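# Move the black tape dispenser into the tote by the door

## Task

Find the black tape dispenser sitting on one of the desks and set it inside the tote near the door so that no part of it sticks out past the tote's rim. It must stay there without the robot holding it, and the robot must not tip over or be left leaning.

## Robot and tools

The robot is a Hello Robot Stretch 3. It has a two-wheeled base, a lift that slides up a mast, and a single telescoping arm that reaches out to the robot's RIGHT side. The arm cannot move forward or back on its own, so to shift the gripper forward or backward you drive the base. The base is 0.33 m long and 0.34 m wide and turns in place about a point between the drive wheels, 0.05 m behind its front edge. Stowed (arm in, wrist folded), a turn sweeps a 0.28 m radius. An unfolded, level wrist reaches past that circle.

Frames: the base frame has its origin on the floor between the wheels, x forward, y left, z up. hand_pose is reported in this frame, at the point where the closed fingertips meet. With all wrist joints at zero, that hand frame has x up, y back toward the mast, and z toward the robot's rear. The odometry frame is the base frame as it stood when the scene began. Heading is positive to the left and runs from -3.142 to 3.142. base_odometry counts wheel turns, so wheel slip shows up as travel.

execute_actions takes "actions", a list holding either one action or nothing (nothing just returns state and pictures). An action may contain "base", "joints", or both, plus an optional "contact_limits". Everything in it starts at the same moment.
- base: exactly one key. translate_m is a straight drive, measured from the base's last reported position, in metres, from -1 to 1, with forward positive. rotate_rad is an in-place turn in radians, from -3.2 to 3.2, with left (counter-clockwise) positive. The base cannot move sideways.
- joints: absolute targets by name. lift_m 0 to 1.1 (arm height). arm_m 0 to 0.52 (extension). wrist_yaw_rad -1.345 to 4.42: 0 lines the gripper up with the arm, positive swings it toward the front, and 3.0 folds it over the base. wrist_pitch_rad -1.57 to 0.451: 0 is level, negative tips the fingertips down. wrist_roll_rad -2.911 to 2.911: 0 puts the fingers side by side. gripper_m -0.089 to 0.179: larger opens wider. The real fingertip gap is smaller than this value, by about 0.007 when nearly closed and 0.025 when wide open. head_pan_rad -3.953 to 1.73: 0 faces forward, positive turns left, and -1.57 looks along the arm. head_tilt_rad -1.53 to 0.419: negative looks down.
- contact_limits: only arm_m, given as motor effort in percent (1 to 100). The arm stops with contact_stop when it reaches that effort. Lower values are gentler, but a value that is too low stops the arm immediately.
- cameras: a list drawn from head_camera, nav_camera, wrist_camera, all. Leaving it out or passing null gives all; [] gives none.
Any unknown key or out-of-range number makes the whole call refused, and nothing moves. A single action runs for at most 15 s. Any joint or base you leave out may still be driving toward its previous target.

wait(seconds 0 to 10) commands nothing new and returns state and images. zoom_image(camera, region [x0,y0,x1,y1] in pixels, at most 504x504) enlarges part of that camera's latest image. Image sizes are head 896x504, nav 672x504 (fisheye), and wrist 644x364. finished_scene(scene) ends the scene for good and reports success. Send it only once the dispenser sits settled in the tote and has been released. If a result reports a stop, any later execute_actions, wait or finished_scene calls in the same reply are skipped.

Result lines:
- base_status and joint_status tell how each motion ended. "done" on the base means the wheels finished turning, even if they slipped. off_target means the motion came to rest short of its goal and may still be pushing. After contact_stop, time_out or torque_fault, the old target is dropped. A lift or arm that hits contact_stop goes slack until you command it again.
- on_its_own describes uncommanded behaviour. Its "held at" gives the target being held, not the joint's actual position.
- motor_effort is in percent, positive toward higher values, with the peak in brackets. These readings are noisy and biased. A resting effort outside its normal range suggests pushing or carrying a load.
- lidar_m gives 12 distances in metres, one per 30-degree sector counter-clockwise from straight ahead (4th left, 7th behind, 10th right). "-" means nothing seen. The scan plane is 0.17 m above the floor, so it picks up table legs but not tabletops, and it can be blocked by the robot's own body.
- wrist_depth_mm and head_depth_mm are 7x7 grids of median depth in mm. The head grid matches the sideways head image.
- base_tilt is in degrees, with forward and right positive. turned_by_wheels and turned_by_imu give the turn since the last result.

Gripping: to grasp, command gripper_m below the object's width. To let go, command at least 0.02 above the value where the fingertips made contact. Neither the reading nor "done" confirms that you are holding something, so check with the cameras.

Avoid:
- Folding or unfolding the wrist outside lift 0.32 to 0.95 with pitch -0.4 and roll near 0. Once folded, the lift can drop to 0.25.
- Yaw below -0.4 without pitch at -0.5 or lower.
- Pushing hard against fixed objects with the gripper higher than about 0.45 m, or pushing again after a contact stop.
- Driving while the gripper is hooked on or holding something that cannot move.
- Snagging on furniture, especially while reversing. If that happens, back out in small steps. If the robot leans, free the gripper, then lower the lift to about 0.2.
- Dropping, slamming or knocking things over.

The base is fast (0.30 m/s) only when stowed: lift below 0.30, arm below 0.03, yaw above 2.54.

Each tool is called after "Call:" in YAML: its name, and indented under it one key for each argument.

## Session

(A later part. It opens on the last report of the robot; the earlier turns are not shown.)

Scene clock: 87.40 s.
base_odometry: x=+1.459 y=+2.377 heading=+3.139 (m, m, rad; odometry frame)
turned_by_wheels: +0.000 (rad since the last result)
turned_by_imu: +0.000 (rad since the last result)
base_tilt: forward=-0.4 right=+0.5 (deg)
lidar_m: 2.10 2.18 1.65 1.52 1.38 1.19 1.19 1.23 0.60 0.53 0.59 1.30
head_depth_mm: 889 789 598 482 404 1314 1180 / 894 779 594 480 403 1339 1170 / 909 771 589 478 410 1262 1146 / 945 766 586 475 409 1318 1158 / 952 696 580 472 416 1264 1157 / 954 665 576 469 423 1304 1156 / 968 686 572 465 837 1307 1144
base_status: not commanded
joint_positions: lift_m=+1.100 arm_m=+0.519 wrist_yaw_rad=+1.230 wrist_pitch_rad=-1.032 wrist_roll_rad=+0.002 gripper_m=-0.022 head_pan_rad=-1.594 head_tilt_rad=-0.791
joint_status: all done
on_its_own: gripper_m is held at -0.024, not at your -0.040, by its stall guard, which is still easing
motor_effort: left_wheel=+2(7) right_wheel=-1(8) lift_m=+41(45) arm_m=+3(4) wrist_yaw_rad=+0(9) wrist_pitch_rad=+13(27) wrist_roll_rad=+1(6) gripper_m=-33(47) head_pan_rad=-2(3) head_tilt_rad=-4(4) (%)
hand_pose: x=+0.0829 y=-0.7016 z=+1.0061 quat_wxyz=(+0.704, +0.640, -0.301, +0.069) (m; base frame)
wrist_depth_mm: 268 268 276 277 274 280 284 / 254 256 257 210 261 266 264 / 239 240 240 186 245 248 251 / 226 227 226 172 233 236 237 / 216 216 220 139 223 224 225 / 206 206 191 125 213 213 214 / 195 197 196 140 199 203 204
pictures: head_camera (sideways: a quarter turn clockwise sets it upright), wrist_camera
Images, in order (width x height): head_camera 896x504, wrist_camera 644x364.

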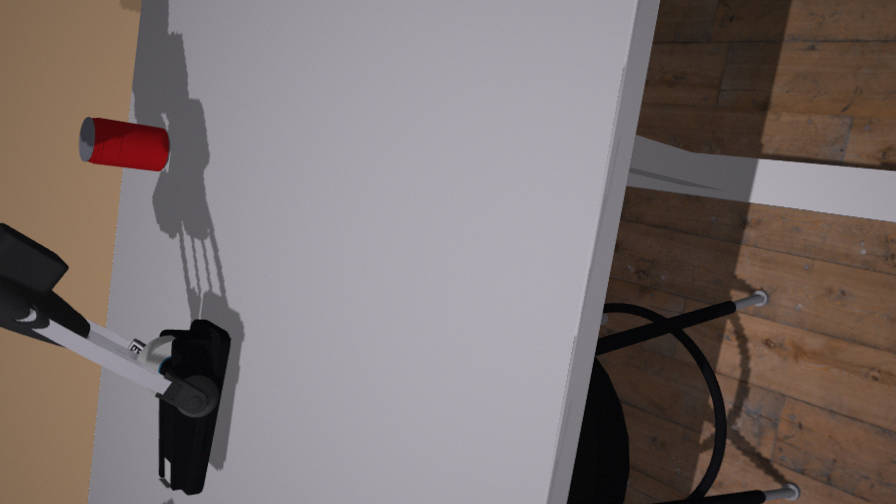

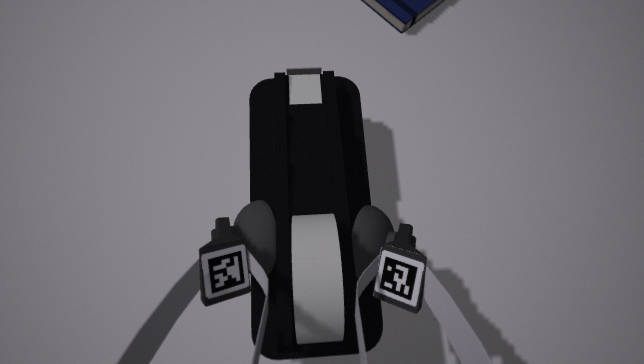

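Call:
execute_actions:
  actions:
    - {"joints":{"arm_m":0.0,"wrist_yaw_rad":1.57}}
  cameras: ["wrist_camera"]

Call:
execute_actions:
  actions:
    - {"base":{"translate_m":0.1}}
  cameras: []

Call:
execute_actions:
  actions:
    - {"base":{"rotate_rad":1.66},"joints":{"lift_m":0.6,"head_pan_rad":0,"head_tilt_rad":-0.6}}

Scene clock: 93.10 s.
base_odometry: x=+1.459 y=+2.377 heading=+3.139 (m, m, rad; odometry frame)
turned_by_wheels: +0.000 (rad since the last result)
turned_by_imu: -0.001 (rad since the last result)
base_tilt: forward=-0.4 right=+0.5 (deg)
lidar_m: 2.10 2.19 1.64 1.52 1.38 1.19 1.19 1.23 0.60 0.53 0.59 1.30
head_depth_mm: - - - 460 396 1317 1174 / - - - - - 1336 1175 / - - - - - 1266 1151 / - - - - - 1295 1167 / 947 759 580 - - 1265 1152 / 956 748 577 - - - - / 968 742 592 - 839 - -
base_status: not commanded
joint_positions: lift_m=+1.100 arm_m=+0.000 wrist_yaw_rad=+1.570 wrist_pitch_rad=-1.025 wrist_roll_rad=+0.004 gripper_m=-0.012 head_pan_rad=-1.594 head_tilt_rad=-0.791
joint_status: all done
on_its_own: gripper_m is held at -0.013, not at your -0.040, by its stall guard, which is not easing now
motor_effort: left_wheel=+2(3) right_wheel=-1(2) lift_m=+41(41) arm_m=-5(8) wrist_yaw_rad=+0(4) wrist_pitch_rad=+10(13) wrist_roll_rad=+1(2) gripper_m=-21(31) head_pan_rad=-2(3) head_tilt_rad=-4(4) (%)
hand_pose: x=+0.0910 y=-0.1456 z=+1.0068 quat_wxyz=(+0.681, +0.681, -0.192, +0.189) (m; base frame)
wrist_depth_mm: - - - - - - 291 / - - - - - - 272 / - - - - - - 255 / - - - 224 - 676 241 / - - - 131 - 652 227 / - - - 118 - 712 217 / - - 150 124 - 220 206
pictures: wrist_camera
Images, in order (width x height): wrist_camera 644x364.

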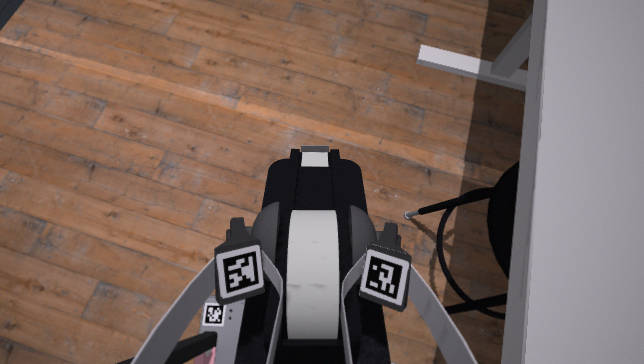

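Scene clock: 95.07 s.
base_odometry: x=+1.359 y=+2.377 heading=+3.139 (m, m, rad; odometry frame)
turned_by_wheels: +0.000 (rad since the last result)
turned_by_imu: +0.000 (rad since the last result)
base_tilt: forward=-0.3 right=+0.5 (deg)
lidar_m: 2.00 2.11 1.58 1.51 1.49 1.29 1.29 1.26 0.64 0.53 0.55 1.22
head_depth_mm: - - - 459 416 1343 1176 / - - - - - 1254 1157 / - - - - - 1301 1167 / - - - - - 1294 1164 / 965 756 582 - - 1262 1154 / 969 750 576 - - - - / 989 744 594 - 873 - -
base_status: done
joint_positions: lift_m=+1.100 arm_m=+0.000 wrist_yaw_rad=+1.570 wrist_pitch_rad=-1.025 wrist_roll_rad=+0.004 gripper_m=-0.012 head_pan_rad=-1.594 head_tilt_rad=-0.791
joint_status: not commanded
on_its_own: gripper_m is held at -0.013, not at your -0.040, by its stall guard, which is not easing now
motor_effort: left_wheel=+1(8) right_wheel=-1(2) lift_m=+41(41) arm_m=-5(5) wrist_yaw_rad=+1(1) wrist_pitch_rad=+10(10) wrist_roll_rad=+1(1) gripper_m=-23(22) head_pan_rad=-4(3) head_tilt_rad=-4(4) (%)
hand_pose: x=+0.0910 y=-0.1456 z=+1.0068 quat_wxyz=(+0.681, +0.681, -0.192, +0.189) (m; base frame)
wrist_depth_mm: - - - - - - 296 / - - - - - - 272 / - - - - - - 256 / - - - 224 - - 241 / - - - 131 - 665 228 / - - - 118 - 612 216 / - - 150 124 - 768 207
pictures: none
No camera images: the call's "cameras" was empty. Leave "cameras" out to get every camera's image.

Scene clock: 100.43 s.
base_odometry: x=+1.359 y=+2.377 heading=-1.485 (m, m, rad; odometry frame)
turned_by_wheels: +1.660 (rad since the last result)
turned_by_imu: +1.671 (rad since the last result)
base_tilt: forward=-0.4 right=+0.5 (deg)
lidar_m: 1.51 1.43 1.28 1.29 1.21 0.64 0.54 0.55 2.00 2.36 2.10 1.58
head_depth_mm: 1582 1671 1832 2065 1777 1505 1282 / 1635 1692 1893 2130 1819 1498 1261 / 1428 1516 1687 2025 1810 1478 1264 / 3304 3619 3136 2312 1800 1480 1250 / 2919 3268 3161 2297 1799 1478 1253 / 2345 2565 2708 2254 1775 1471 1245 / 2035 2135 2274 2233 1767 1458 1244
base_status: done
joint_positions: lift_m=+0.600 arm_m=+0.000 wrist_yaw_rad=+1.570 wrist_pitch_rad=-1.025 wrist_roll_rad=+0.004 gripper_m=-0.012 head_pan_rad=-0.007 head_tilt_rad=-0.606
joint_status: all done
on_its_own: gripper_m is held at -0.013, not at your -0.040, by its stall guard, which is not easing now
motor_effort: left_wheel=-5(10) right_wheel=+3(5) lift_m=+30(36) arm_m=-5(5) wrist_yaw_rad=+1(1) wrist_pitch_rad=+10(10) wrist_roll_rad=+1(1) gripper_m=-23(22) head_pan_rad=+4(38) head_tilt_rad=+2(18) (%)
hand_pose: x=+0.0910 y=-0.1456 z=+0.5073 quat_wxyz=(+0.681, +0.681, -0.192, +0.189) (m; base frame)
wrist_depth_mm: 830 832 849 880 871 885 907 / 794 771 813 797 821 868 819 / 747 759 738 783 767 784 779 / 702 697 717 224 751 730 754 / 664 662 678 132 703 702 702 / 636 642 - 118 679 667 674 / 597 - 150 124 605 630 624
pictures: head_camera (sideways: a quarter turn clockwise sets it upright), nav_camera (sideways: a quarter turn counterclockwise sets it upright), wrist_camera
Images, in order (width x height): head_camera 896x504, nav_camera 672x504, wrist_camera 644x364.

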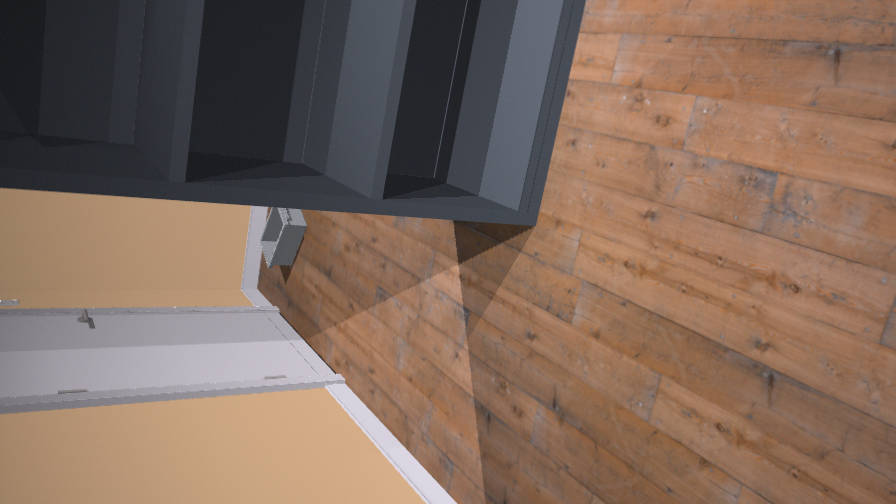

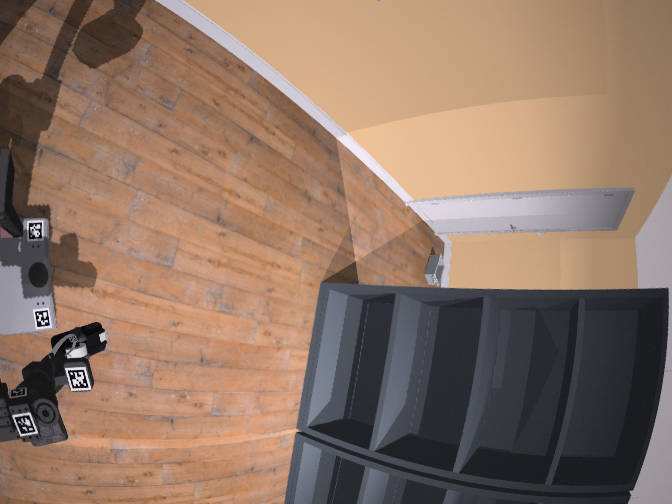

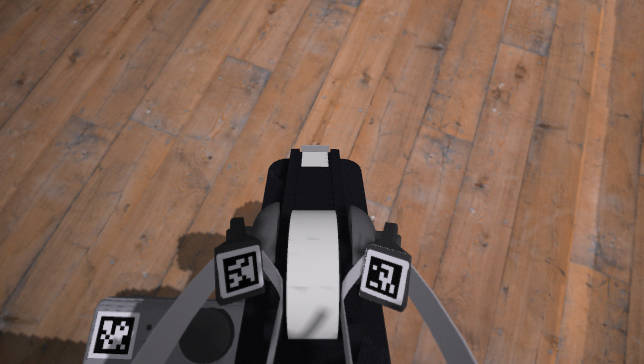

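Call:
execute_actions:
  actions:
    - {"base":{"rotate_rad":0.2}}
  cameras: []

Call:
execute_actions:
  actions:
    - {"base":{"translate_m":1.0}}
  cameras: ["head_camera"]

Scene clock: 102.27 s.
base_odometry: x=+1.359 y=+2.377 heading=-1.285 (m, m, rad; odometry frame)
turned_by_wheels: +0.200 (rad since the last result)
turned_by_imu: +0.201 (rad since the last result)
base_tilt: forward=-0.4 right=+0.5 (deg)
lidar_m: 1.80 1.33 1.28 1.34 0.65 0.53 0.54 1.23 2.00 2.10 1.58 1.51
head_depth_mm: 3068 1460 1694 2052 1777 1508 1274 / 3264 3575 3234 2160 1835 1489 1272 / 2825 3195 3209 2335 1822 1484 1260 / 2353 2579 2868 2307 1802 1479 1258 / 2014 2185 2416 2288 1783 1489 1259 / 1759 1886 2052 2165 1803 1477 1256 / 1556 1665 1796 1943 1777 1462 1239
base_status: done
joint_positions: lift_m=+0.600 arm_m=+0.000 wrist_yaw_rad=+1.570 wrist_pitch_rad=-1.025 wrist_roll_rad=+0.004 gripper_m=-0.012 head_pan_rad=-0.007 head_tilt_rad=-0.606
joint_status: not commanded
on_its_own: gripper_m is held at -0.013, not at your -0.040, by its stall guard, which is not easing now
motor_effort: left_wheel=-5(10) right_wheel=+3(6) lift_m=+30(30) arm_m=-5(5) wrist_yaw_rad=+0(0) wrist_pitch_rad=+10(10) wrist_roll_rad=+0(1) gripper_m=-22(21) head_pan_rad=+2(3) head_tilt_rad=+2(2) (%)
hand_pose: x=+0.0910 y=-0.1456 z=+0.5073 quat_wxyz=(+0.681, +0.681, -0.192, +0.189) (m; base frame)
wrist_depth_mm: 849 856 838 860 862 907 871 / 784 797 804 825 832 828 823 / 752 754 745 762 782 769 787 / 711 709 721 224 728 731 750 / 670 664 682 132 680 686 694 / 632 645 - 119 664 654 677 / 610 - 150 124 610 653 627
pictures: none
No camera images: the call's "cameras" was empty. Leave "cameras" out to get every camera's image.

Scene clock: 113.33 s.
base_odometry: x=+1.641 y=+1.417 heading=-1.285 (m, m, rad; odometry frame)
turned_by_wheels: +0.000 (rad since the last result)
turned_by_imu: +0.002 (rad since the last result)
base_tilt: forward=-0.3 right=+0.4 (deg)
lidar_m: 1.08 0.80 0.78 0.81 1.12 1.52 1.53 2.14 2.55 1.23 0.66 0.77
head_depth_mm: 2403 2636 2842 2346 1834 1508 1268 / 2085 2502 2814 2356 1828 1495 1260 / 1645 1887 2185 2242 1835 1487 1270 / 1383 1541 1744 1998 1810 1491 1254 / 1187 1301 1450 1607 1716 1473 1248 / 1042 1121 1229 1342 1477 1484 1245 / 921 986 1067 1155 1260 1360 1247
base_status: done
joint_positions: lift_m=+0.600 arm_m=+0.000 wrist_yaw_rad=+1.570 wrist_pitch_rad=-1.025 wrist_roll_rad=+0.004 gripper_m=-0.012 head_pan_rad=-0.007 head_tilt_rad=-0.606
joint_status: not commanded
on_its_own: gripper_m is held at -0.013, not at your -0.040, by its stall guard, which is not easing now
motor_effort: left_wheel=-6(6) right_wheel=+3(5) lift_m=+30(30) arm_m=-5(5) wrist_yaw_rad=+0(0) wrist_pitch_rad=+10(11) wrist_roll_rad=+1(1) gripper_m=-22(23) head_pan_rad=+3(4) head_tilt_rad=+3(2) (%)
hand_pose: x=+0.0910 y=-0.1456 z=+0.5073 quat_wxyz=(+0.681, +0.681, -0.192, +0.189) (m; base frame)
wrist_depth_mm: 799 841 867 883 877 865 756 / 786 804 802 807 822 730 742 / 727 750 751 767 776 716 689 / 715 701 704 223 726 748 671 / 672 679 664 132 696 687 700 / 647 632 - 119 654 674 661 / 601 - 150 124 618 629 617
pictures: head_camera (sideways: a quarter turn clockwise sets it upright)
Images, in order (width x height): head_camera 896x504.

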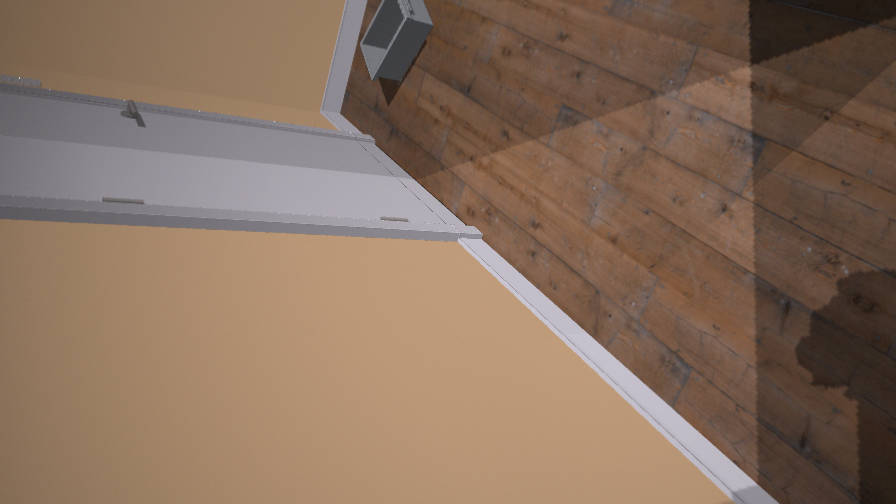

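Call:
execute_actions:
  actions:
    - {"base":{"rotate_rad":-0.27}}
  cameras: []

Call:
execute_actions:
  actions:
    - {"base":{"translate_m":0.8}}
  cameras: ["head_camera","nav_camera"]

Scene clock: 115.13 s.
base_odometry: x=+1.641 y=+1.417 heading=-1.555 (m, m, rad; odometry frame)
turned_by_wheels: -0.270 (rad since the last result)
turned_by_imu: -0.272 (rad since the last result)
base_tilt: forward=-0.3 right=+0.5 (deg)
lidar_m: 1.52 0.89 0.78 0.78 0.90 1.60 1.49 2.14 2.64 1.25 1.24 0.66
head_depth_mm: 2316 2558 2832 2247 1165 986 1118 / 2384 2627 2805 2346 1817 1489 1250 / 2455 2672 2928 2310 1814 1482 1255 / 2464 2795 2955 2319 1799 1482 1253 / 2107 2289 2543 2267 1810 1480 1254 / 1630 1754 1860 2003 1778 1467 1243 / 1363 1438 1520 1616 1657 1474 1238
base_status: done
joint_positions: lift_m=+0.600 arm_m=+0.000 wrist_yaw_rad=+1.570 wrist_pitch_rad=-1.025 wrist_roll_rad=+0.004 gripper_m=-0.012 head_pan_rad=-0.007 head_tilt_rad=-0.606
joint_status: not commanded
on_its_own: gripper_m is held at -0.013, not at your -0.040, by its stall guard, which is not easing now
motor_effort: left_wheel=+7(14) right_wheel=-3(6) lift_m=+30(30) arm_m=-5(5) wrist_yaw_rad=+1(1) wrist_pitch_rad=+10(10) wrist_roll_rad=+1(1) gripper_m=-23(23) head_pan_rad=+3(2) head_tilt_rad=+3(2) (%)
hand_pose: x=+0.0910 y=-0.1456 z=+0.5073 quat_wxyz=(+0.681, +0.681, -0.192, +0.189) (m; base frame)
wrist_depth_mm: 873 837 859 854 850 779 777 / 776 793 802 804 781 721 739 / 735 756 742 766 773 772 746 / 706 701 708 224 719 733 738 / 663 676 690 132 694 698 695 / 621 650 - 119 640 682 651 / 606 - 150 124 614 627 623
pictures: none
No camera images: the call's "cameras" was empty. Leave "cameras" out to get every camera's image.

Scene clock: 124.20 s.
base_odometry: x=+1.654 y=+0.618 heading=-1.555 (m, m, rad; odometry frame)
turned_by_wheels: +0.000 (rad since the last result)
turned_by_imu: +0.002 (rad since the last result)
base_tilt: forward=-0.4 right=+0.5 (deg)
lidar_m: 1.06 0.65 0.56 0.56 0.66 1.16 2.30 2.85 0.40 0.40 0.47 2.06
head_depth_mm: 1694 1860 2076 2208 1825 1511 1271 / 1731 1894 2087 2246 1817 1508 1265 / 1765 1960 2156 2301 1812 1482 1257 / 1822 1966 2218 2308 1795 1489 1253 / 1474 1572 1779 1967 1797 1470 1258 / 1146 1238 1320 1435 1526 1440 1250 / 943 992 1053 1113 1202 1305 1239
base_status: done
joint_positions: lift_m=+0.600 arm_m=+0.000 wrist_yaw_rad=+1.570 wrist_pitch_rad=-1.025 wrist_roll_rad=+0.004 gripper_m=-0.012 head_pan_rad=-0.007 head_tilt_rad=-0.606
joint_status: not commanded
on_its_own: gripper_m is held at -0.013, not at your -0.040, by its stall guard, which is not easing now
motor_effort: left_wheel=+6(13) right_wheel=-3(3) lift_m=+30(30) arm_m=-5(5) wrist_yaw_rad=+0(1) wrist_pitch_rad=+11(11) wrist_roll_rad=+1(1) gripper_m=-22(23) head_pan_rad=+3(3) head_tilt_rad=+2(3) (%)
hand_pose: x=+0.0910 y=-0.1456 z=+0.5073 quat_wxyz=(+0.681, +0.681, -0.192, +0.189) (m; base frame)
wrist_depth_mm: 699 833 848 856 869 885 892 / 711 806 795 793 831 817 816 / 725 736 776 751 775 772 791 / 713 701 710 223 725 756 399 / 670 678 675 131 696 556 359 / 638 649 - 119 652 503 336 / 599 - 150 125 610 451 316
pictures: head_camera (sideways: a quarter turn clockwise sets it upright), nav_camera (sideways: a quarter turn counterclockwise sets it upright)
Images, in order (width x height): head_camera 896x504, nav_camera 672x504.

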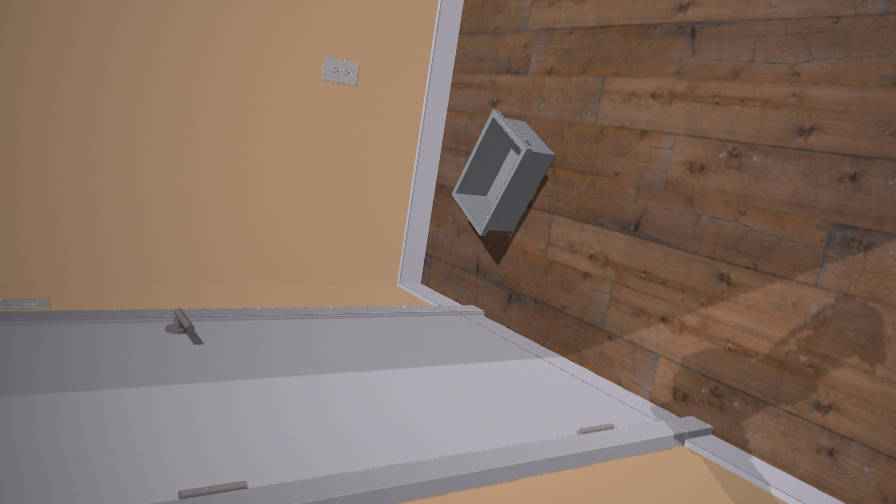

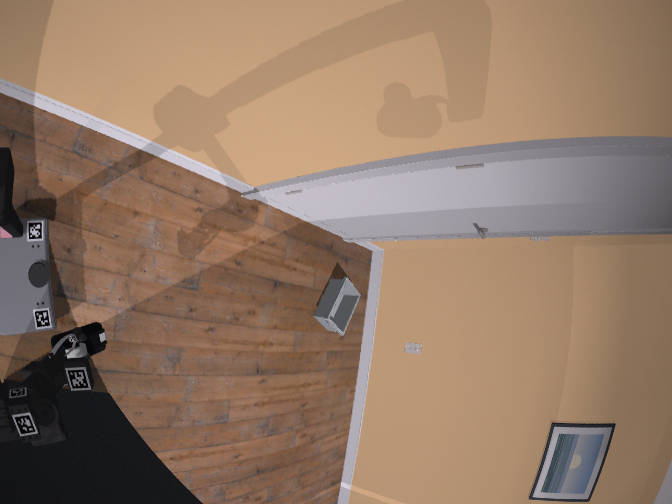

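Call:
execute_actions:
  actions:
    - {"base":{"translate_m":1.0}}
  cameras: []

Call:
execute_actions:
  actions:
    - {"base":{"translate_m":0.08},"joints":{"lift_m":0.5}}
  cameras: []

Call:
execute_actions:
  actions:
    - {"base":{"rotate_rad":0.95},"joints":{"head_pan_rad":-1.4,"head_tilt_rad":-1.0,"arm_m":0.3}}

Scene clock: 136.33 s.
base_odometry: x=+1.670 y=-0.382 heading=-1.554 (m, m, rad; odometry frame)
turned_by_wheels: +0.000 (rad since the last result)
turned_by_imu: +0.002 (rad since the last result)
base_tilt: forward=-0.4 right=+0.4 (deg)
lidar_m: 0.53 0.31 0.27 0.27 0.34 0.61 3.29 0.92 1.29 2.16 1.27 1.11
head_depth_mm: 895 981 1081 1201 1358 1478 1210 / 912 1004 1107 1243 1396 1498 1225 / 928 1020 1133 1276 1451 1490 1232 / 944 1038 1160 1298 1509 1485 1256 / 760 831 823 895 1026 1146 1217 / 554 594 635 678 744 810 892 / 453 479 507 539 574 612 657
base_status: done
joint_positions: lift_m=+0.600 arm_m=+0.000 wrist_yaw_rad=+1.570 wrist_pitch_rad=-1.025 wrist_roll_rad=+0.004 gripper_m=-0.012 head_pan_rad=-0.007 head_tilt_rad=-0.606
joint_status: not commanded
on_its_own: gripper_m is held at -0.013, not at your -0.040, by its stall guard, which is not easing now
motor_effort: left_wheel=+5(12) right_wheel=-3(4) lift_m=+30(30) arm_m=-5(5) wrist_yaw_rad=+1(0) wrist_pitch_rad=+10(10) wrist_roll_rad=+1(1) gripper_m=-23(22) head_pan_rad=+4(3) head_tilt_rad=+2(2) (%)
hand_pose: x=+0.0910 y=-0.1456 z=+0.5073 quat_wxyz=(+0.681, +0.681, -0.192, +0.189) (m; base frame)
wrist_depth_mm: 396 525 818 859 820 863 911 / 414 562 785 834 776 822 843 / 437 614 763 754 770 764 769 / 459 652 717 223 718 742 716 / 490 656 678 132 699 683 706 / 520 639 - 119 661 662 674 / 542 - 150 124 619 615 644
pictures: none
No camera images: the call's "cameras" was empty. Leave "cameras" out to get every camera's image.

Scene clock: 138.10 s.
base_odometry: x=+1.671 y=-0.462 heading=-1.554 (m, m, rad; odometry frame)
turned_by_wheels: +0.000 (rad since the last result)
turned_by_imu: +0.000 (rad since the last result)
base_tilt: forward=-0.4 right=+0.5 (deg)
lidar_m: 0.48 0.29 0.25 0.25 0.28 0.56 3.35 0.99 1.45 2.01 1.18 1.03
head_depth_mm: 831 906 1001 1112 1257 1415 1265 / 846 930 1028 1153 1301 1427 1212 / 860 950 1055 1189 1352 1455 1268 / 875 965 1071 1213 1390 1487 1262 / 698 762 834 817 919 1052 1175 / 506 543 580 613 678 741 816 / 413 437 464 492 524 561 601
base_status: done
joint_positions: lift_m=+0.500 arm_m=+0.000 wrist_yaw_rad=+1.570 wrist_pitch_rad=-1.025 wrist_roll_rad=+0.004 gripper_m=-0.012 head_pan_rad=-0.007 head_tilt_rad=-0.606
joint_status: all done
on_its_own: gripper_m is held at -0.013, not at your -0.040, by its stall guard, which is not easing now
motor_effort: left_wheel=+5(13) right_wheel=-3(4) lift_m=+30(29) arm_m=-5(5) wrist_yaw_rad=+1(0) wrist_pitch_rad=+11(11) wrist_roll_rad=+1(0) gripper_m=-22(23) head_pan_rad=+3(3) head_tilt_rad=+2(2) (%)
hand_pose: x=+0.0910 y=-0.1456 z=+0.4073 quat_wxyz=(+0.681, +0.681, -0.192, +0.189) (m; base frame)
wrist_depth_mm: 383 498 730 716 677 737 767 / 391 534 676 681 624 709 714 / 416 568 637 660 658 658 664 / 431 584 621 224 618 616 624 / 465 583 581 132 577 602 594 / 480 552 - 119 558 566 572 / - - 150 124 520 530 543
pictures: none
No camera images: the call's "cameras" was empty. Leave "cameras" out to get every camera's image.

Scene clock: 141.53 s.
base_odometry: x=+1.671 y=-0.462 heading=-0.604 (m, m, rad; odometry frame)
turned_by_wheels: +0.950 (rad since the last result)
turned_by_imu: +0.956 (rad since the last result)
base_tilt: forward=-0.3 right=+0.5 (deg)
lidar_m: 0.25 0.25 0.27 0.47 3.33 0.98 1.23 2.45 1.26 1.04 0.59 0.30
head_depth_mm: 1054 1270 1582 1566 1389 1248 1130 / 1032 1238 1533 1632 1398 - - / 1011 1208 1489 1627 1355 1236 1153 / 991 1177 1435 1570 1307 1232 1149 / 976 1150 1394 1546 1317 1229 1114 / 948 1119 1356 1515 1344 1217 1107 / 928 1096 1317 1466 1294 1165 1023
base_status: done
joint_positions: lift_m=+0.500 arm_m=+0.300 wrist_yaw_rad=+1.570 wrist_pitch_rad=-1.025 wrist_roll_rad=+0.004 gripper_m=-0.012 head_pan_rad=-1.393 head_tilt_rad=-0.988
joint_status: all done
on_its_own: gripper_m is held at -0.013, not at your -0.040, by its stall guard, which is not easing now
motor_effort: left_wheel=-4(10) right_wheel=+2(3) lift_m=+30(30) arm_m=+5(4) wrist_yaw_rad=+0(1) wrist_pitch_rad=+10(10) wrist_roll_rad=+1(0) gripper_m=-22(22) head_pan_rad=-3(36) head_tilt_rad=-6(26) (%)
hand_pose: x=+0.0910 y=-0.4450 z=+0.4073 quat_wxyz=(+0.681, +0.681, -0.192, +0.189) (m; base frame)
wrist_depth_mm: 349 376 415 475 548 642 564 / 409 453 500 590 682 681 583 / 492 565 618 649 645 656 595 / 591 614 598 223 617 611 619 / 562 566 570 131 555 581 593 / 538 536 530 119 555 528 558 / - - 502 124 523 492 535
pictures: head_camera (sideways: a quarter turn clockwise sets it upright), nav_camera (sideways: a quarter turn counterclockwise sets it upright), wrist_camera
Images, in order (width x height): head_camera 896x504, nav_camera 672x504, wrist_camera 644x364.

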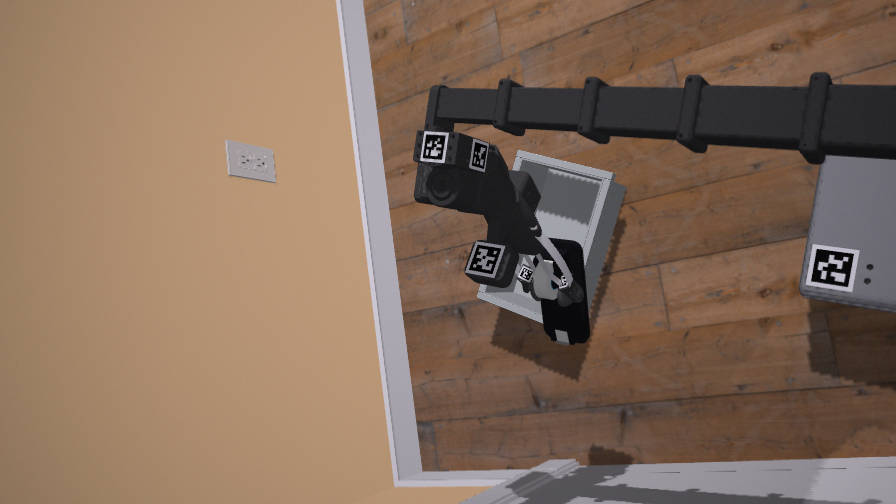

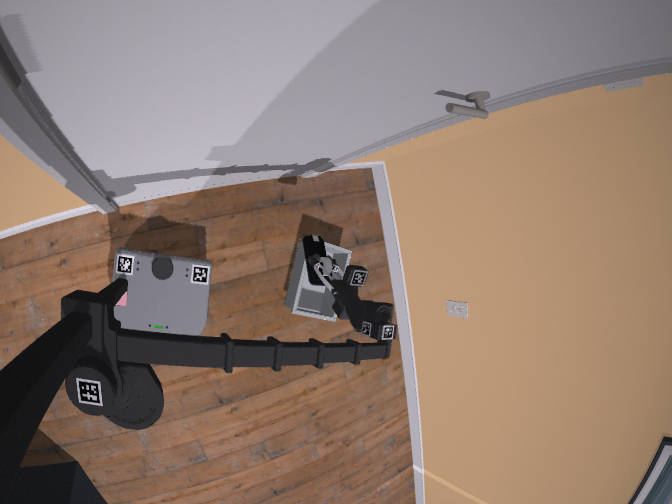

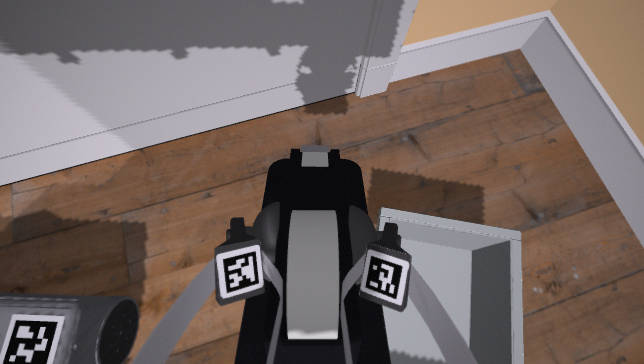

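Call:
execute_actions:
  actions:
    - {"base":{"translate_m":-0.07},"joints":{"arm_m":0.41,"wrist_yaw_rad":1.3}}
  cameras: ["head_camera"]

Call:
execute_actions:
  actions:
    - {"joints":{"lift_m":0.36}}
  cameras: ["head_camera","wrist_camera"]

Scene clock: 145.57 s.
base_odometry: x=+1.614 y=-0.423 heading=-0.605 (m, m, rad; odometry frame)
turned_by_wheels: +0.000 (rad since the last result)
turned_by_imu: -0.001 (rad since the last result)
base_tilt: forward=-0.4 right=+0.5 (deg)
lidar_m: 0.32 0.31 0.33 0.59 3.29 0.92 1.18 2.51 1.29 1.06 0.73 0.38
head_depth_mm: 1078 1298 1611 1563 1393 1241 1129 / 1059 1263 1515 1562 1374 - - / 1038 1233 1465 1504 1355 1225 1155 / 1015 1202 1482 1494 1371 1231 1154 / 995 1181 1423 1530 1315 1229 1111 / 981 1154 1381 1520 1344 1216 1105 / 954 1121 1354 1510 1339 1210 1101
base_status: done
joint_positions: lift_m=+0.500 arm_m=+0.410 wrist_yaw_rad=+1.300 wrist_pitch_rad=-1.025 wrist_roll_rad=+0.004 gripper_m=-0.012 head_pan_rad=-1.393 head_tilt_rad=-0.988
joint_status: all done
on_its_own: gripper_m is held at -0.013, not at your -0.040, by its stall guard, which is not easing now
motor_effort: left_wheel=-4(12) right_wheel=+3(3) lift_m=+30(30) arm_m=+5(4) wrist_yaw_rad=+0(2) wrist_pitch_rad=+10(10) wrist_roll_rad=+1(1) gripper_m=-22(22) head_pan_rad=-2(3) head_tilt_rad=-6(5) (%)
hand_pose: x=+0.0869 y=-0.5849 z=+0.4073 quat_wxyz=(+0.700, +0.649, -0.282, +0.095) (m; base frame)
wrist_depth_mm: 417 477 587 690 719 560 436 / 477 549 664 676 679 605 468 / 548 623 640 630 650 628 505 / 584 597 599 224 610 614 541 / 562 560 577 131 583 591 579 / 540 546 541 118 549 564 562 / 515 514 502 124 458 523 539
pictures: head_camera (sideways: a quarter turn clockwise sets it upright)
Images, in order (width x height): head_camera 896x504.

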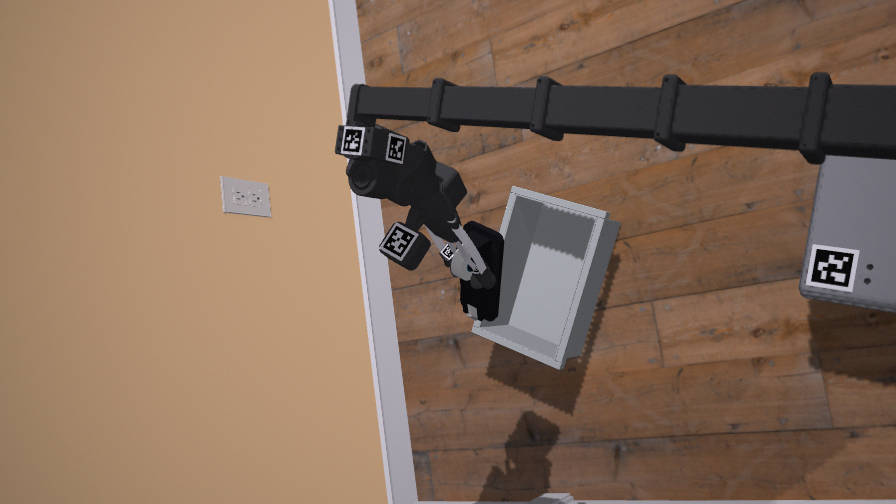

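Scene clock: 147.67 s.
base_odometry: x=+1.614 y=-0.423 heading=-0.605 (m, m, rad; odometry frame)
turned_by_wheels: +0.000 (rad since the last result)
turned_by_imu: +0.000 (rad since the last result)
base_tilt: forward=-0.3 right=+0.5 (deg)
lidar_m: 0.32 0.31 0.33 0.59 3.29 0.92 1.19 2.51 1.29 1.06 0.73 0.38
head_depth_mm: 1083 1293 1610 1572 1377 1248 1134 / 1060 1267 1559 1587 1392 1246 1133 / 1033 1234 1509 1623 1352 1244 - / 1018 1210 1467 1569 1313 1227 1161 / 998 1182 1414 1524 1316 1221 1112 / 972 1151 1377 1516 1359 1228 1100 / 963 1118 1355 1510 1341 1212 1105
base_status: not commanded
joint_positions: lift_m=+0.360 arm_m=+0.410 wrist_yaw_rad=+1.300 wrist_pitch_rad=-1.025 wrist_roll_rad=+0.004 gripper_m=-0.012 head_pan_rad=-1.393 head_tilt_rad=-0.988
joint_status: all done
on_its_own: gripper_m is held at -0.013, not at your -0.040, by its stall guard, which is not easing now
motor_effort: left_wheel=-4(4) right_wheel=+3(3) lift_m=+29(30) arm_m=+5(5) wrist_yaw_rad=+0(0) wrist_pitch_rad=+10(10) wrist_roll_rad=+1(1) gripper_m=-22(23) head_pan_rad=-4(3) head_tilt_rad=-6(5) (%)
hand_pose: x=+0.0869 y=-0.5849 z=+0.2673 quat_wxyz=(+0.700, +0.649, -0.282, +0.095) (m; base frame)
wrist_depth_mm: 417 489 540 556 560 543 439 / 482 503 512 515 521 520 458 / 476 485 475 369 404 491 482 / 448 450 440 225 448 469 474 / 429 427 433 132 372 441 439 / 404 409 343 119 307 416 428 / 384 387 382 124 373 399 407
pictures: head_camera (sideways: a quarter turn clockwise sets it upright), wrist_camera
Images, in order (width x height): head_camera 896x504, wrist_camera 644x364.

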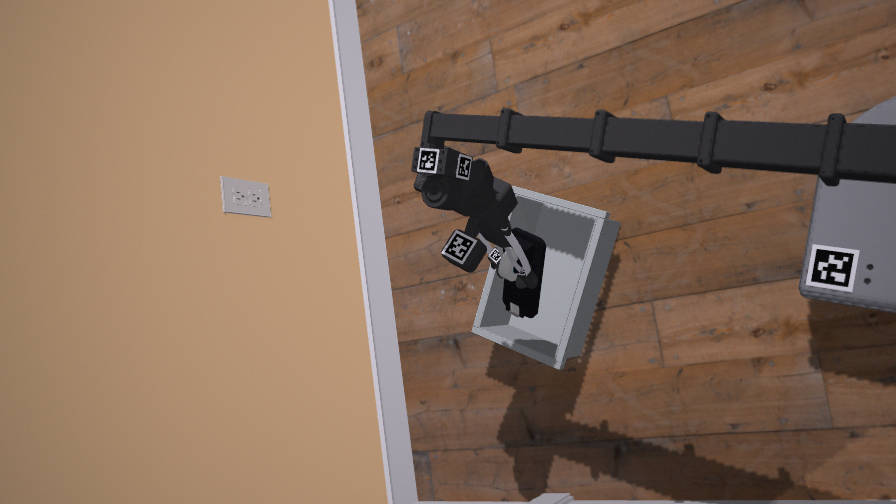

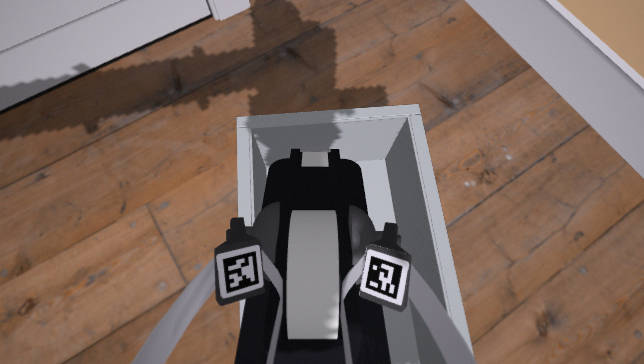

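Call:
execute_actions:
  actions:
    - {"joints":{"lift_m":0.25,"arm_m":0.42}}
  cameras: ["head_camera","wrist_camera"]

Scene clock: 150.10 s.
base_odometry: x=+1.614 y=-0.423 heading=-0.605 (m, m, rad; odometry frame)
turned_by_wheels: +0.000 (rad since the last result)
turned_by_imu: +0.000 (rad since the last result)
base_tilt: forward=-0.4 right=+0.5 (deg)
lidar_m: 0.32 0.31 0.33 0.59 3.31 0.92 1.19 2.51 1.29 0.56 0.73 0.38
head_depth_mm: 1081 1294 1603 1556 1397 1248 1126 / 1058 1250 1556 1560 1376 1234 1134 / 1039 1232 1507 1594 1342 1237 - / 1013 1207 1475 1561 1304 1231 1153 / 996 1171 1430 1532 1322 1219 1108 / 979 1142 1394 1519 1345 1217 1109 / 954 1125 1349 1512 1343 1212 1107
base_status: not commanded
joint_positions: lift_m=+0.250 arm_m=+0.420 wrist_yaw_rad=+1.300 wrist_pitch_rad=-1.025 wrist_roll_rad=+0.004 gripper_m=-0.012 head_pan_rad=-1.393 head_tilt_rad=-0.988
joint_status: all done
on_its_own: gripper_m is held at -0.013, not at your -0.040, by its stall guard, which is not easing now
motor_effort: left_wheel=-4(4) right_wheel=+3(3) lift_m=+30(30) arm_m=+5(7) wrist_yaw_rad=+0(1) wrist_pitch_rad=+10(10) wrist_roll_rad=+1(1) gripper_m=-23(23) head_pan_rad=-2(3) head_tilt_rad=-5(6) (%)
hand_pose: x=+0.0869 y=-0.5949 z=+0.1573 quat_wxyz=(+0.700, +0.649, -0.282, +0.095) (m; base frame)
wrist_depth_mm: 394 398 404 406 408 417 410 / 367 371 248 275 269 391 395 / 350 358 286 345 313 364 366 / 332 335 235 222 322 346 346 / 316 320 204 131 301 226 331 / 302 304 188 119 277 214 314 / 285 287 179 124 287 201 300
pictures: head_camera (sideways: a quarter turn clockwise sets it upright), wrist_camera
Images, in order (width x height): head_camera 896x504, wrist_camera 644x364.

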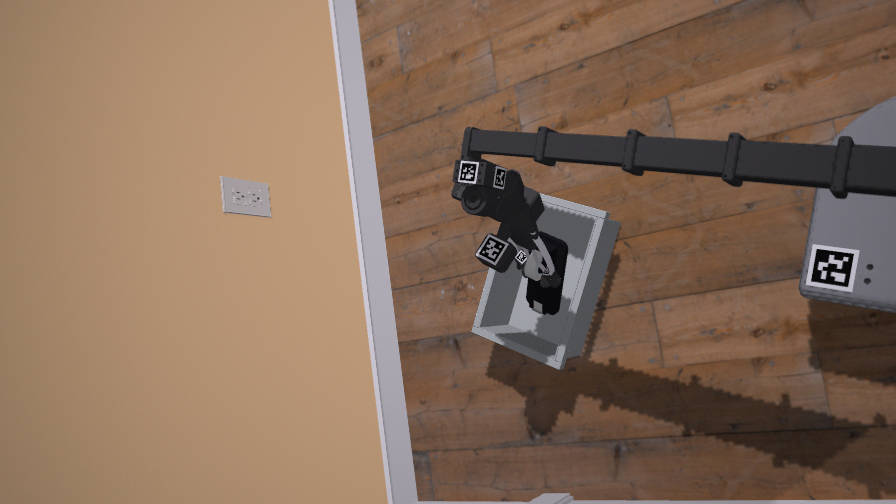

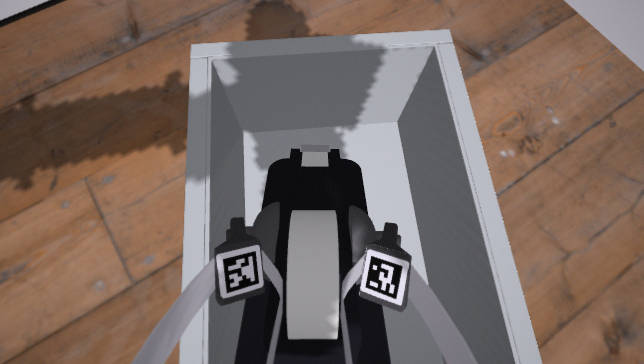

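Call:
execute_actions:
  actions:
    - {"joints":{"lift_m":0.17}}
  cameras: ["wrist_camera"]

Call:
execute_actions:
  actions:
    - {"joints":{"gripper_m":0.07}}
  cameras: ["wrist_camera"]

Call:
execute_actions:
  actions:
    - {"joints":{"lift_m":0.4}}
  cameras: ["head_camera","wrist_camera"]

Scene clock: 152.03 s.
base_odometry: x=+1.614 y=-0.423 heading=-0.605 (m, m, rad; odometry frame)
turned_by_wheels: +0.000 (rad since the last result)
turned_by_imu: +0.000 (rad since the last result)
base_tilt: forward=-0.3 right=+0.5 (deg)
lidar_m: 0.32 0.31 0.34 0.59 3.29 0.92 1.19 2.51 1.30 1.06 0.73 0.38
head_depth_mm: 1092 1288 1624 1565 1386 1245 1129 / 1061 1260 1561 1541 1391 1234 1145 / 1046 1235 1500 1575 1346 1230 - / 1018 1208 1464 1538 1310 1225 1155 / 1000 1173 1426 1541 1326 1222 1114 / 974 1141 1389 1529 1348 1220 1110 / 955 1117 1349 1507 1341 1216 1099
base_status: not commanded
joint_positions: lift_m=+0.170 arm_m=+0.420 wrist_yaw_rad=+1.300 wrist_pitch_rad=-1.022 wrist_roll_rad=+0.004 gripper_m=-0.012 head_pan_rad=-1.393 head_tilt_rad=-0.988
joint_status: all done
on_its_own: gripper_m is held at -0.013, not at your -0.040, by its stall guard, which is not easing now
motor_effort: left_wheel=-4(5) right_wheel=+3(4) lift_m=+28(29) arm_m=+5(5) wrist_yaw_rad=+0(0) wrist_pitch_rad=+9(11) wrist_roll_rad=+1(1) gripper_m=-22(24) head_pan_rad=-3(3) head_tilt_rad=-5(5) (%)
hand_pose: x=+0.0875 y=-0.5950 z=+0.0777 quat_wxyz=(+0.700, +0.649, -0.283, +0.096) (m; base frame)
wrist_depth_mm: 299 173 210 221 224 166 315 / 280 151 250 273 268 169 297 / 265 145 259 268 268 171 274 / 250 129 232 213 255 175 137 / 237 125 191 133 241 180 129 / 225 115 172 119 232 184 124 / 215 109 163 125 217 188 126
pictures: wrist_camera
Images, in order (width x height): wrist_camera 644x364.

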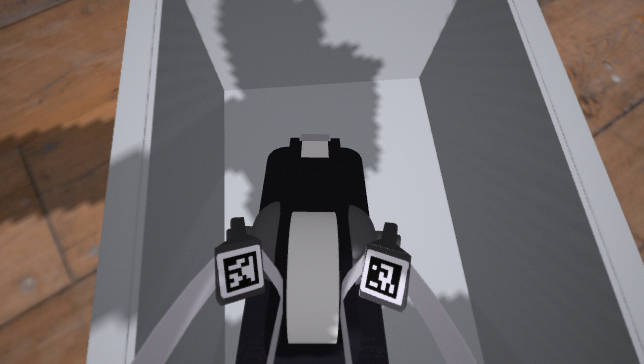

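Scene clock: 153.37 s.
base_odometry: x=+1.614 y=-0.423 heading=-0.605 (m, m, rad; odometry frame)
turned_by_wheels: +0.000 (rad since the last result)
turned_by_imu: +0.000 (rad since the last result)
base_tilt: forward=-0.4 right=+0.5 (deg)
lidar_m: 0.32 0.31 0.33 0.59 3.30 0.92 1.19 2.51 1.29 1.06 0.73 0.38
head_depth_mm: 1082 1289 1613 1577 1389 1247 1128 / 1060 1262 1563 1547 1369 1242 1135 / 1045 1236 1513 1570 1347 1231 - / 1020 1205 1467 1536 1314 1226 1161 / 994 1175 1437 1536 1324 1224 1117 / 975 1150 1395 1529 1348 1217 1105 / 956 1122 1343 1506 1351 1214 1100
base_status: not commanded
joint_positions: lift_m=+0.170 arm_m=+0.420 wrist_yaw_rad=+1.300 wrist_pitch_rad=-1.013 wrist_roll_rad=+0.004 gripper_m=+0.070 head_pan_rad=-1.393 head_tilt_rad=-0.988
joint_status: all done
motor_effort: left_wheel=-4(4) right_wheel=+3(4) lift_m=+28(28) arm_m=+5(5) wrist_yaw_rad=+0(0) wrist_pitch_rad=+5(9) wrist_roll_rad=+1(1) gripper_m=+0(95) head_pan_rad=-1(4) head_tilt_rad=-5(5) (%)
hand_pose: x=+0.0896 y=-0.5956 z=+0.0787 quat_wxyz=(+0.699, +0.647, -0.286, +0.100) (m; base frame)
wrist_depth_mm: 303 174 207 218 221 174 320 / 283 152 248 271 265 168 300 / 267 146 263 270 271 172 278 / 252 131 250 233 254 176 138 / 239 125 227 211 244 179 128 / 227 115 224 189 - 182 124 / 216 118 203 173 219 175 126
pictures: wrist_camera
Images, in order (width x height): wrist_camera 644x364.

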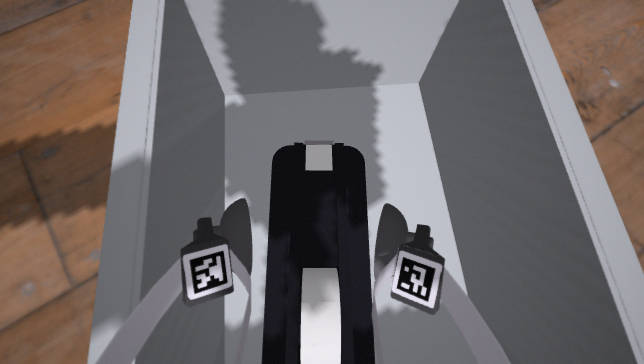

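Scene clock: 156.30 s.
base_odometry: x=+1.614 y=-0.423 heading=-0.605 (m, m, rad; odometry frame)
turned_by_wheels: +0.000 (rad since the last result)
turned_by_imu: +0.000 (rad since the last result)
base_tilt: forward=-0.3 right=+0.5 (deg)
lidar_m: 0.31 0.31 0.33 0.59 3.29 0.92 1.19 2.50 1.30 1.06 0.73 0.38
head_depth_mm: 1086 1296 1608 1555 1390 1243 1131 / 1064 1270 1567 1571 1381 1242 1124 / 1042 1235 1507 1504 1372 1241 - / 1020 1208 1471 1572 1337 1234 1155 / 993 1165 1430 1534 1319 1228 1111 / 977 1149 1396 1531 1354 1220 1103 / 959 1126 1356 1513 1339 1206 1101
base_status: not commanded
joint_positions: lift_m=+0.400 arm_m=+0.420 wrist_yaw_rad=+1.300 wrist_pitch_rad=-1.012 wrist_roll_rad=+0.004 gripper_m=+0.070 head_pan_rad=-1.393 head_tilt_rad=-0.988
joint_status: all done
motor_effort: left_wheel=-4(5) right_wheel=+3(3) lift_m=+38(40) arm_m=+5(4) wrist_yaw_rad=+0(0) wrist_pitch_rad=+5(5) wrist_roll_rad=+1(1) gripper_m=+1(1) head_pan_rad=-3(4) head_tilt_rad=-6(5) (%)
hand_pose: x=+0.0897 y=-0.5957 z=+0.3084 quat_wxyz=(+0.699, +0.647, -0.286, +0.100) (m; base frame)
wrist_depth_mm: 418 479 582 634 607 527 425 / 472 549 558 565 566 566 448 / 522 527 532 537 535 538 483 / 481 486 495 491 492 514 503 / 474 477 471 466 479 491 487 / 441 444 438 442 - 462 466 / 420 419 424 423 419 433 439
pictures: head_camera (sideways: a quarter turn clockwise sets it upright), wrist_camera
Images, in order (width x height): head_camera 896x504, wrist_camera 644x364.

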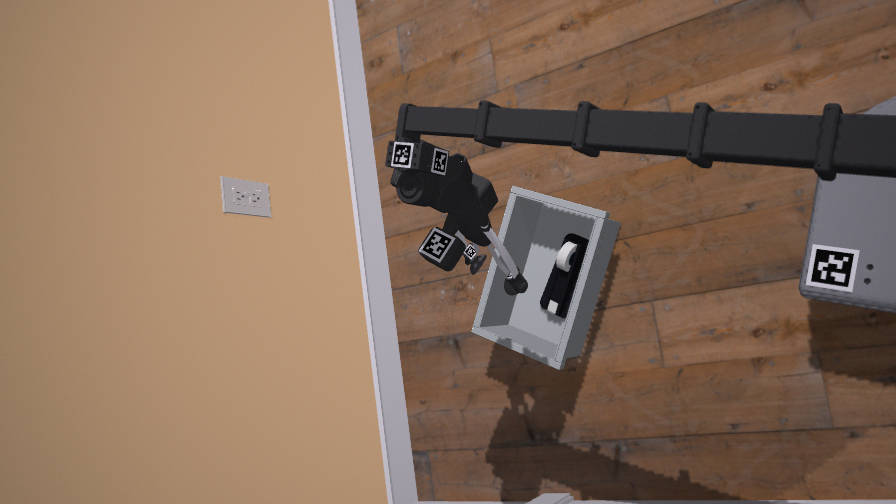

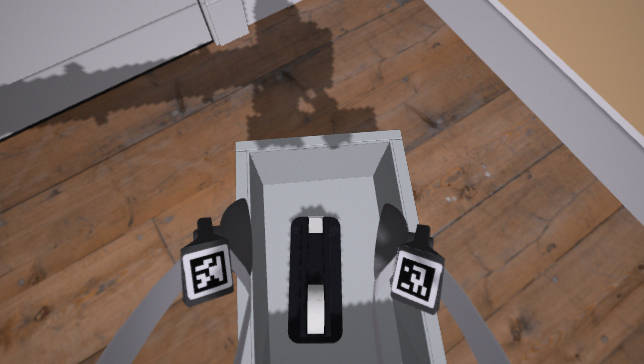

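Call:
finished_scene:
  scene: 1

The scene is finished: the task was done.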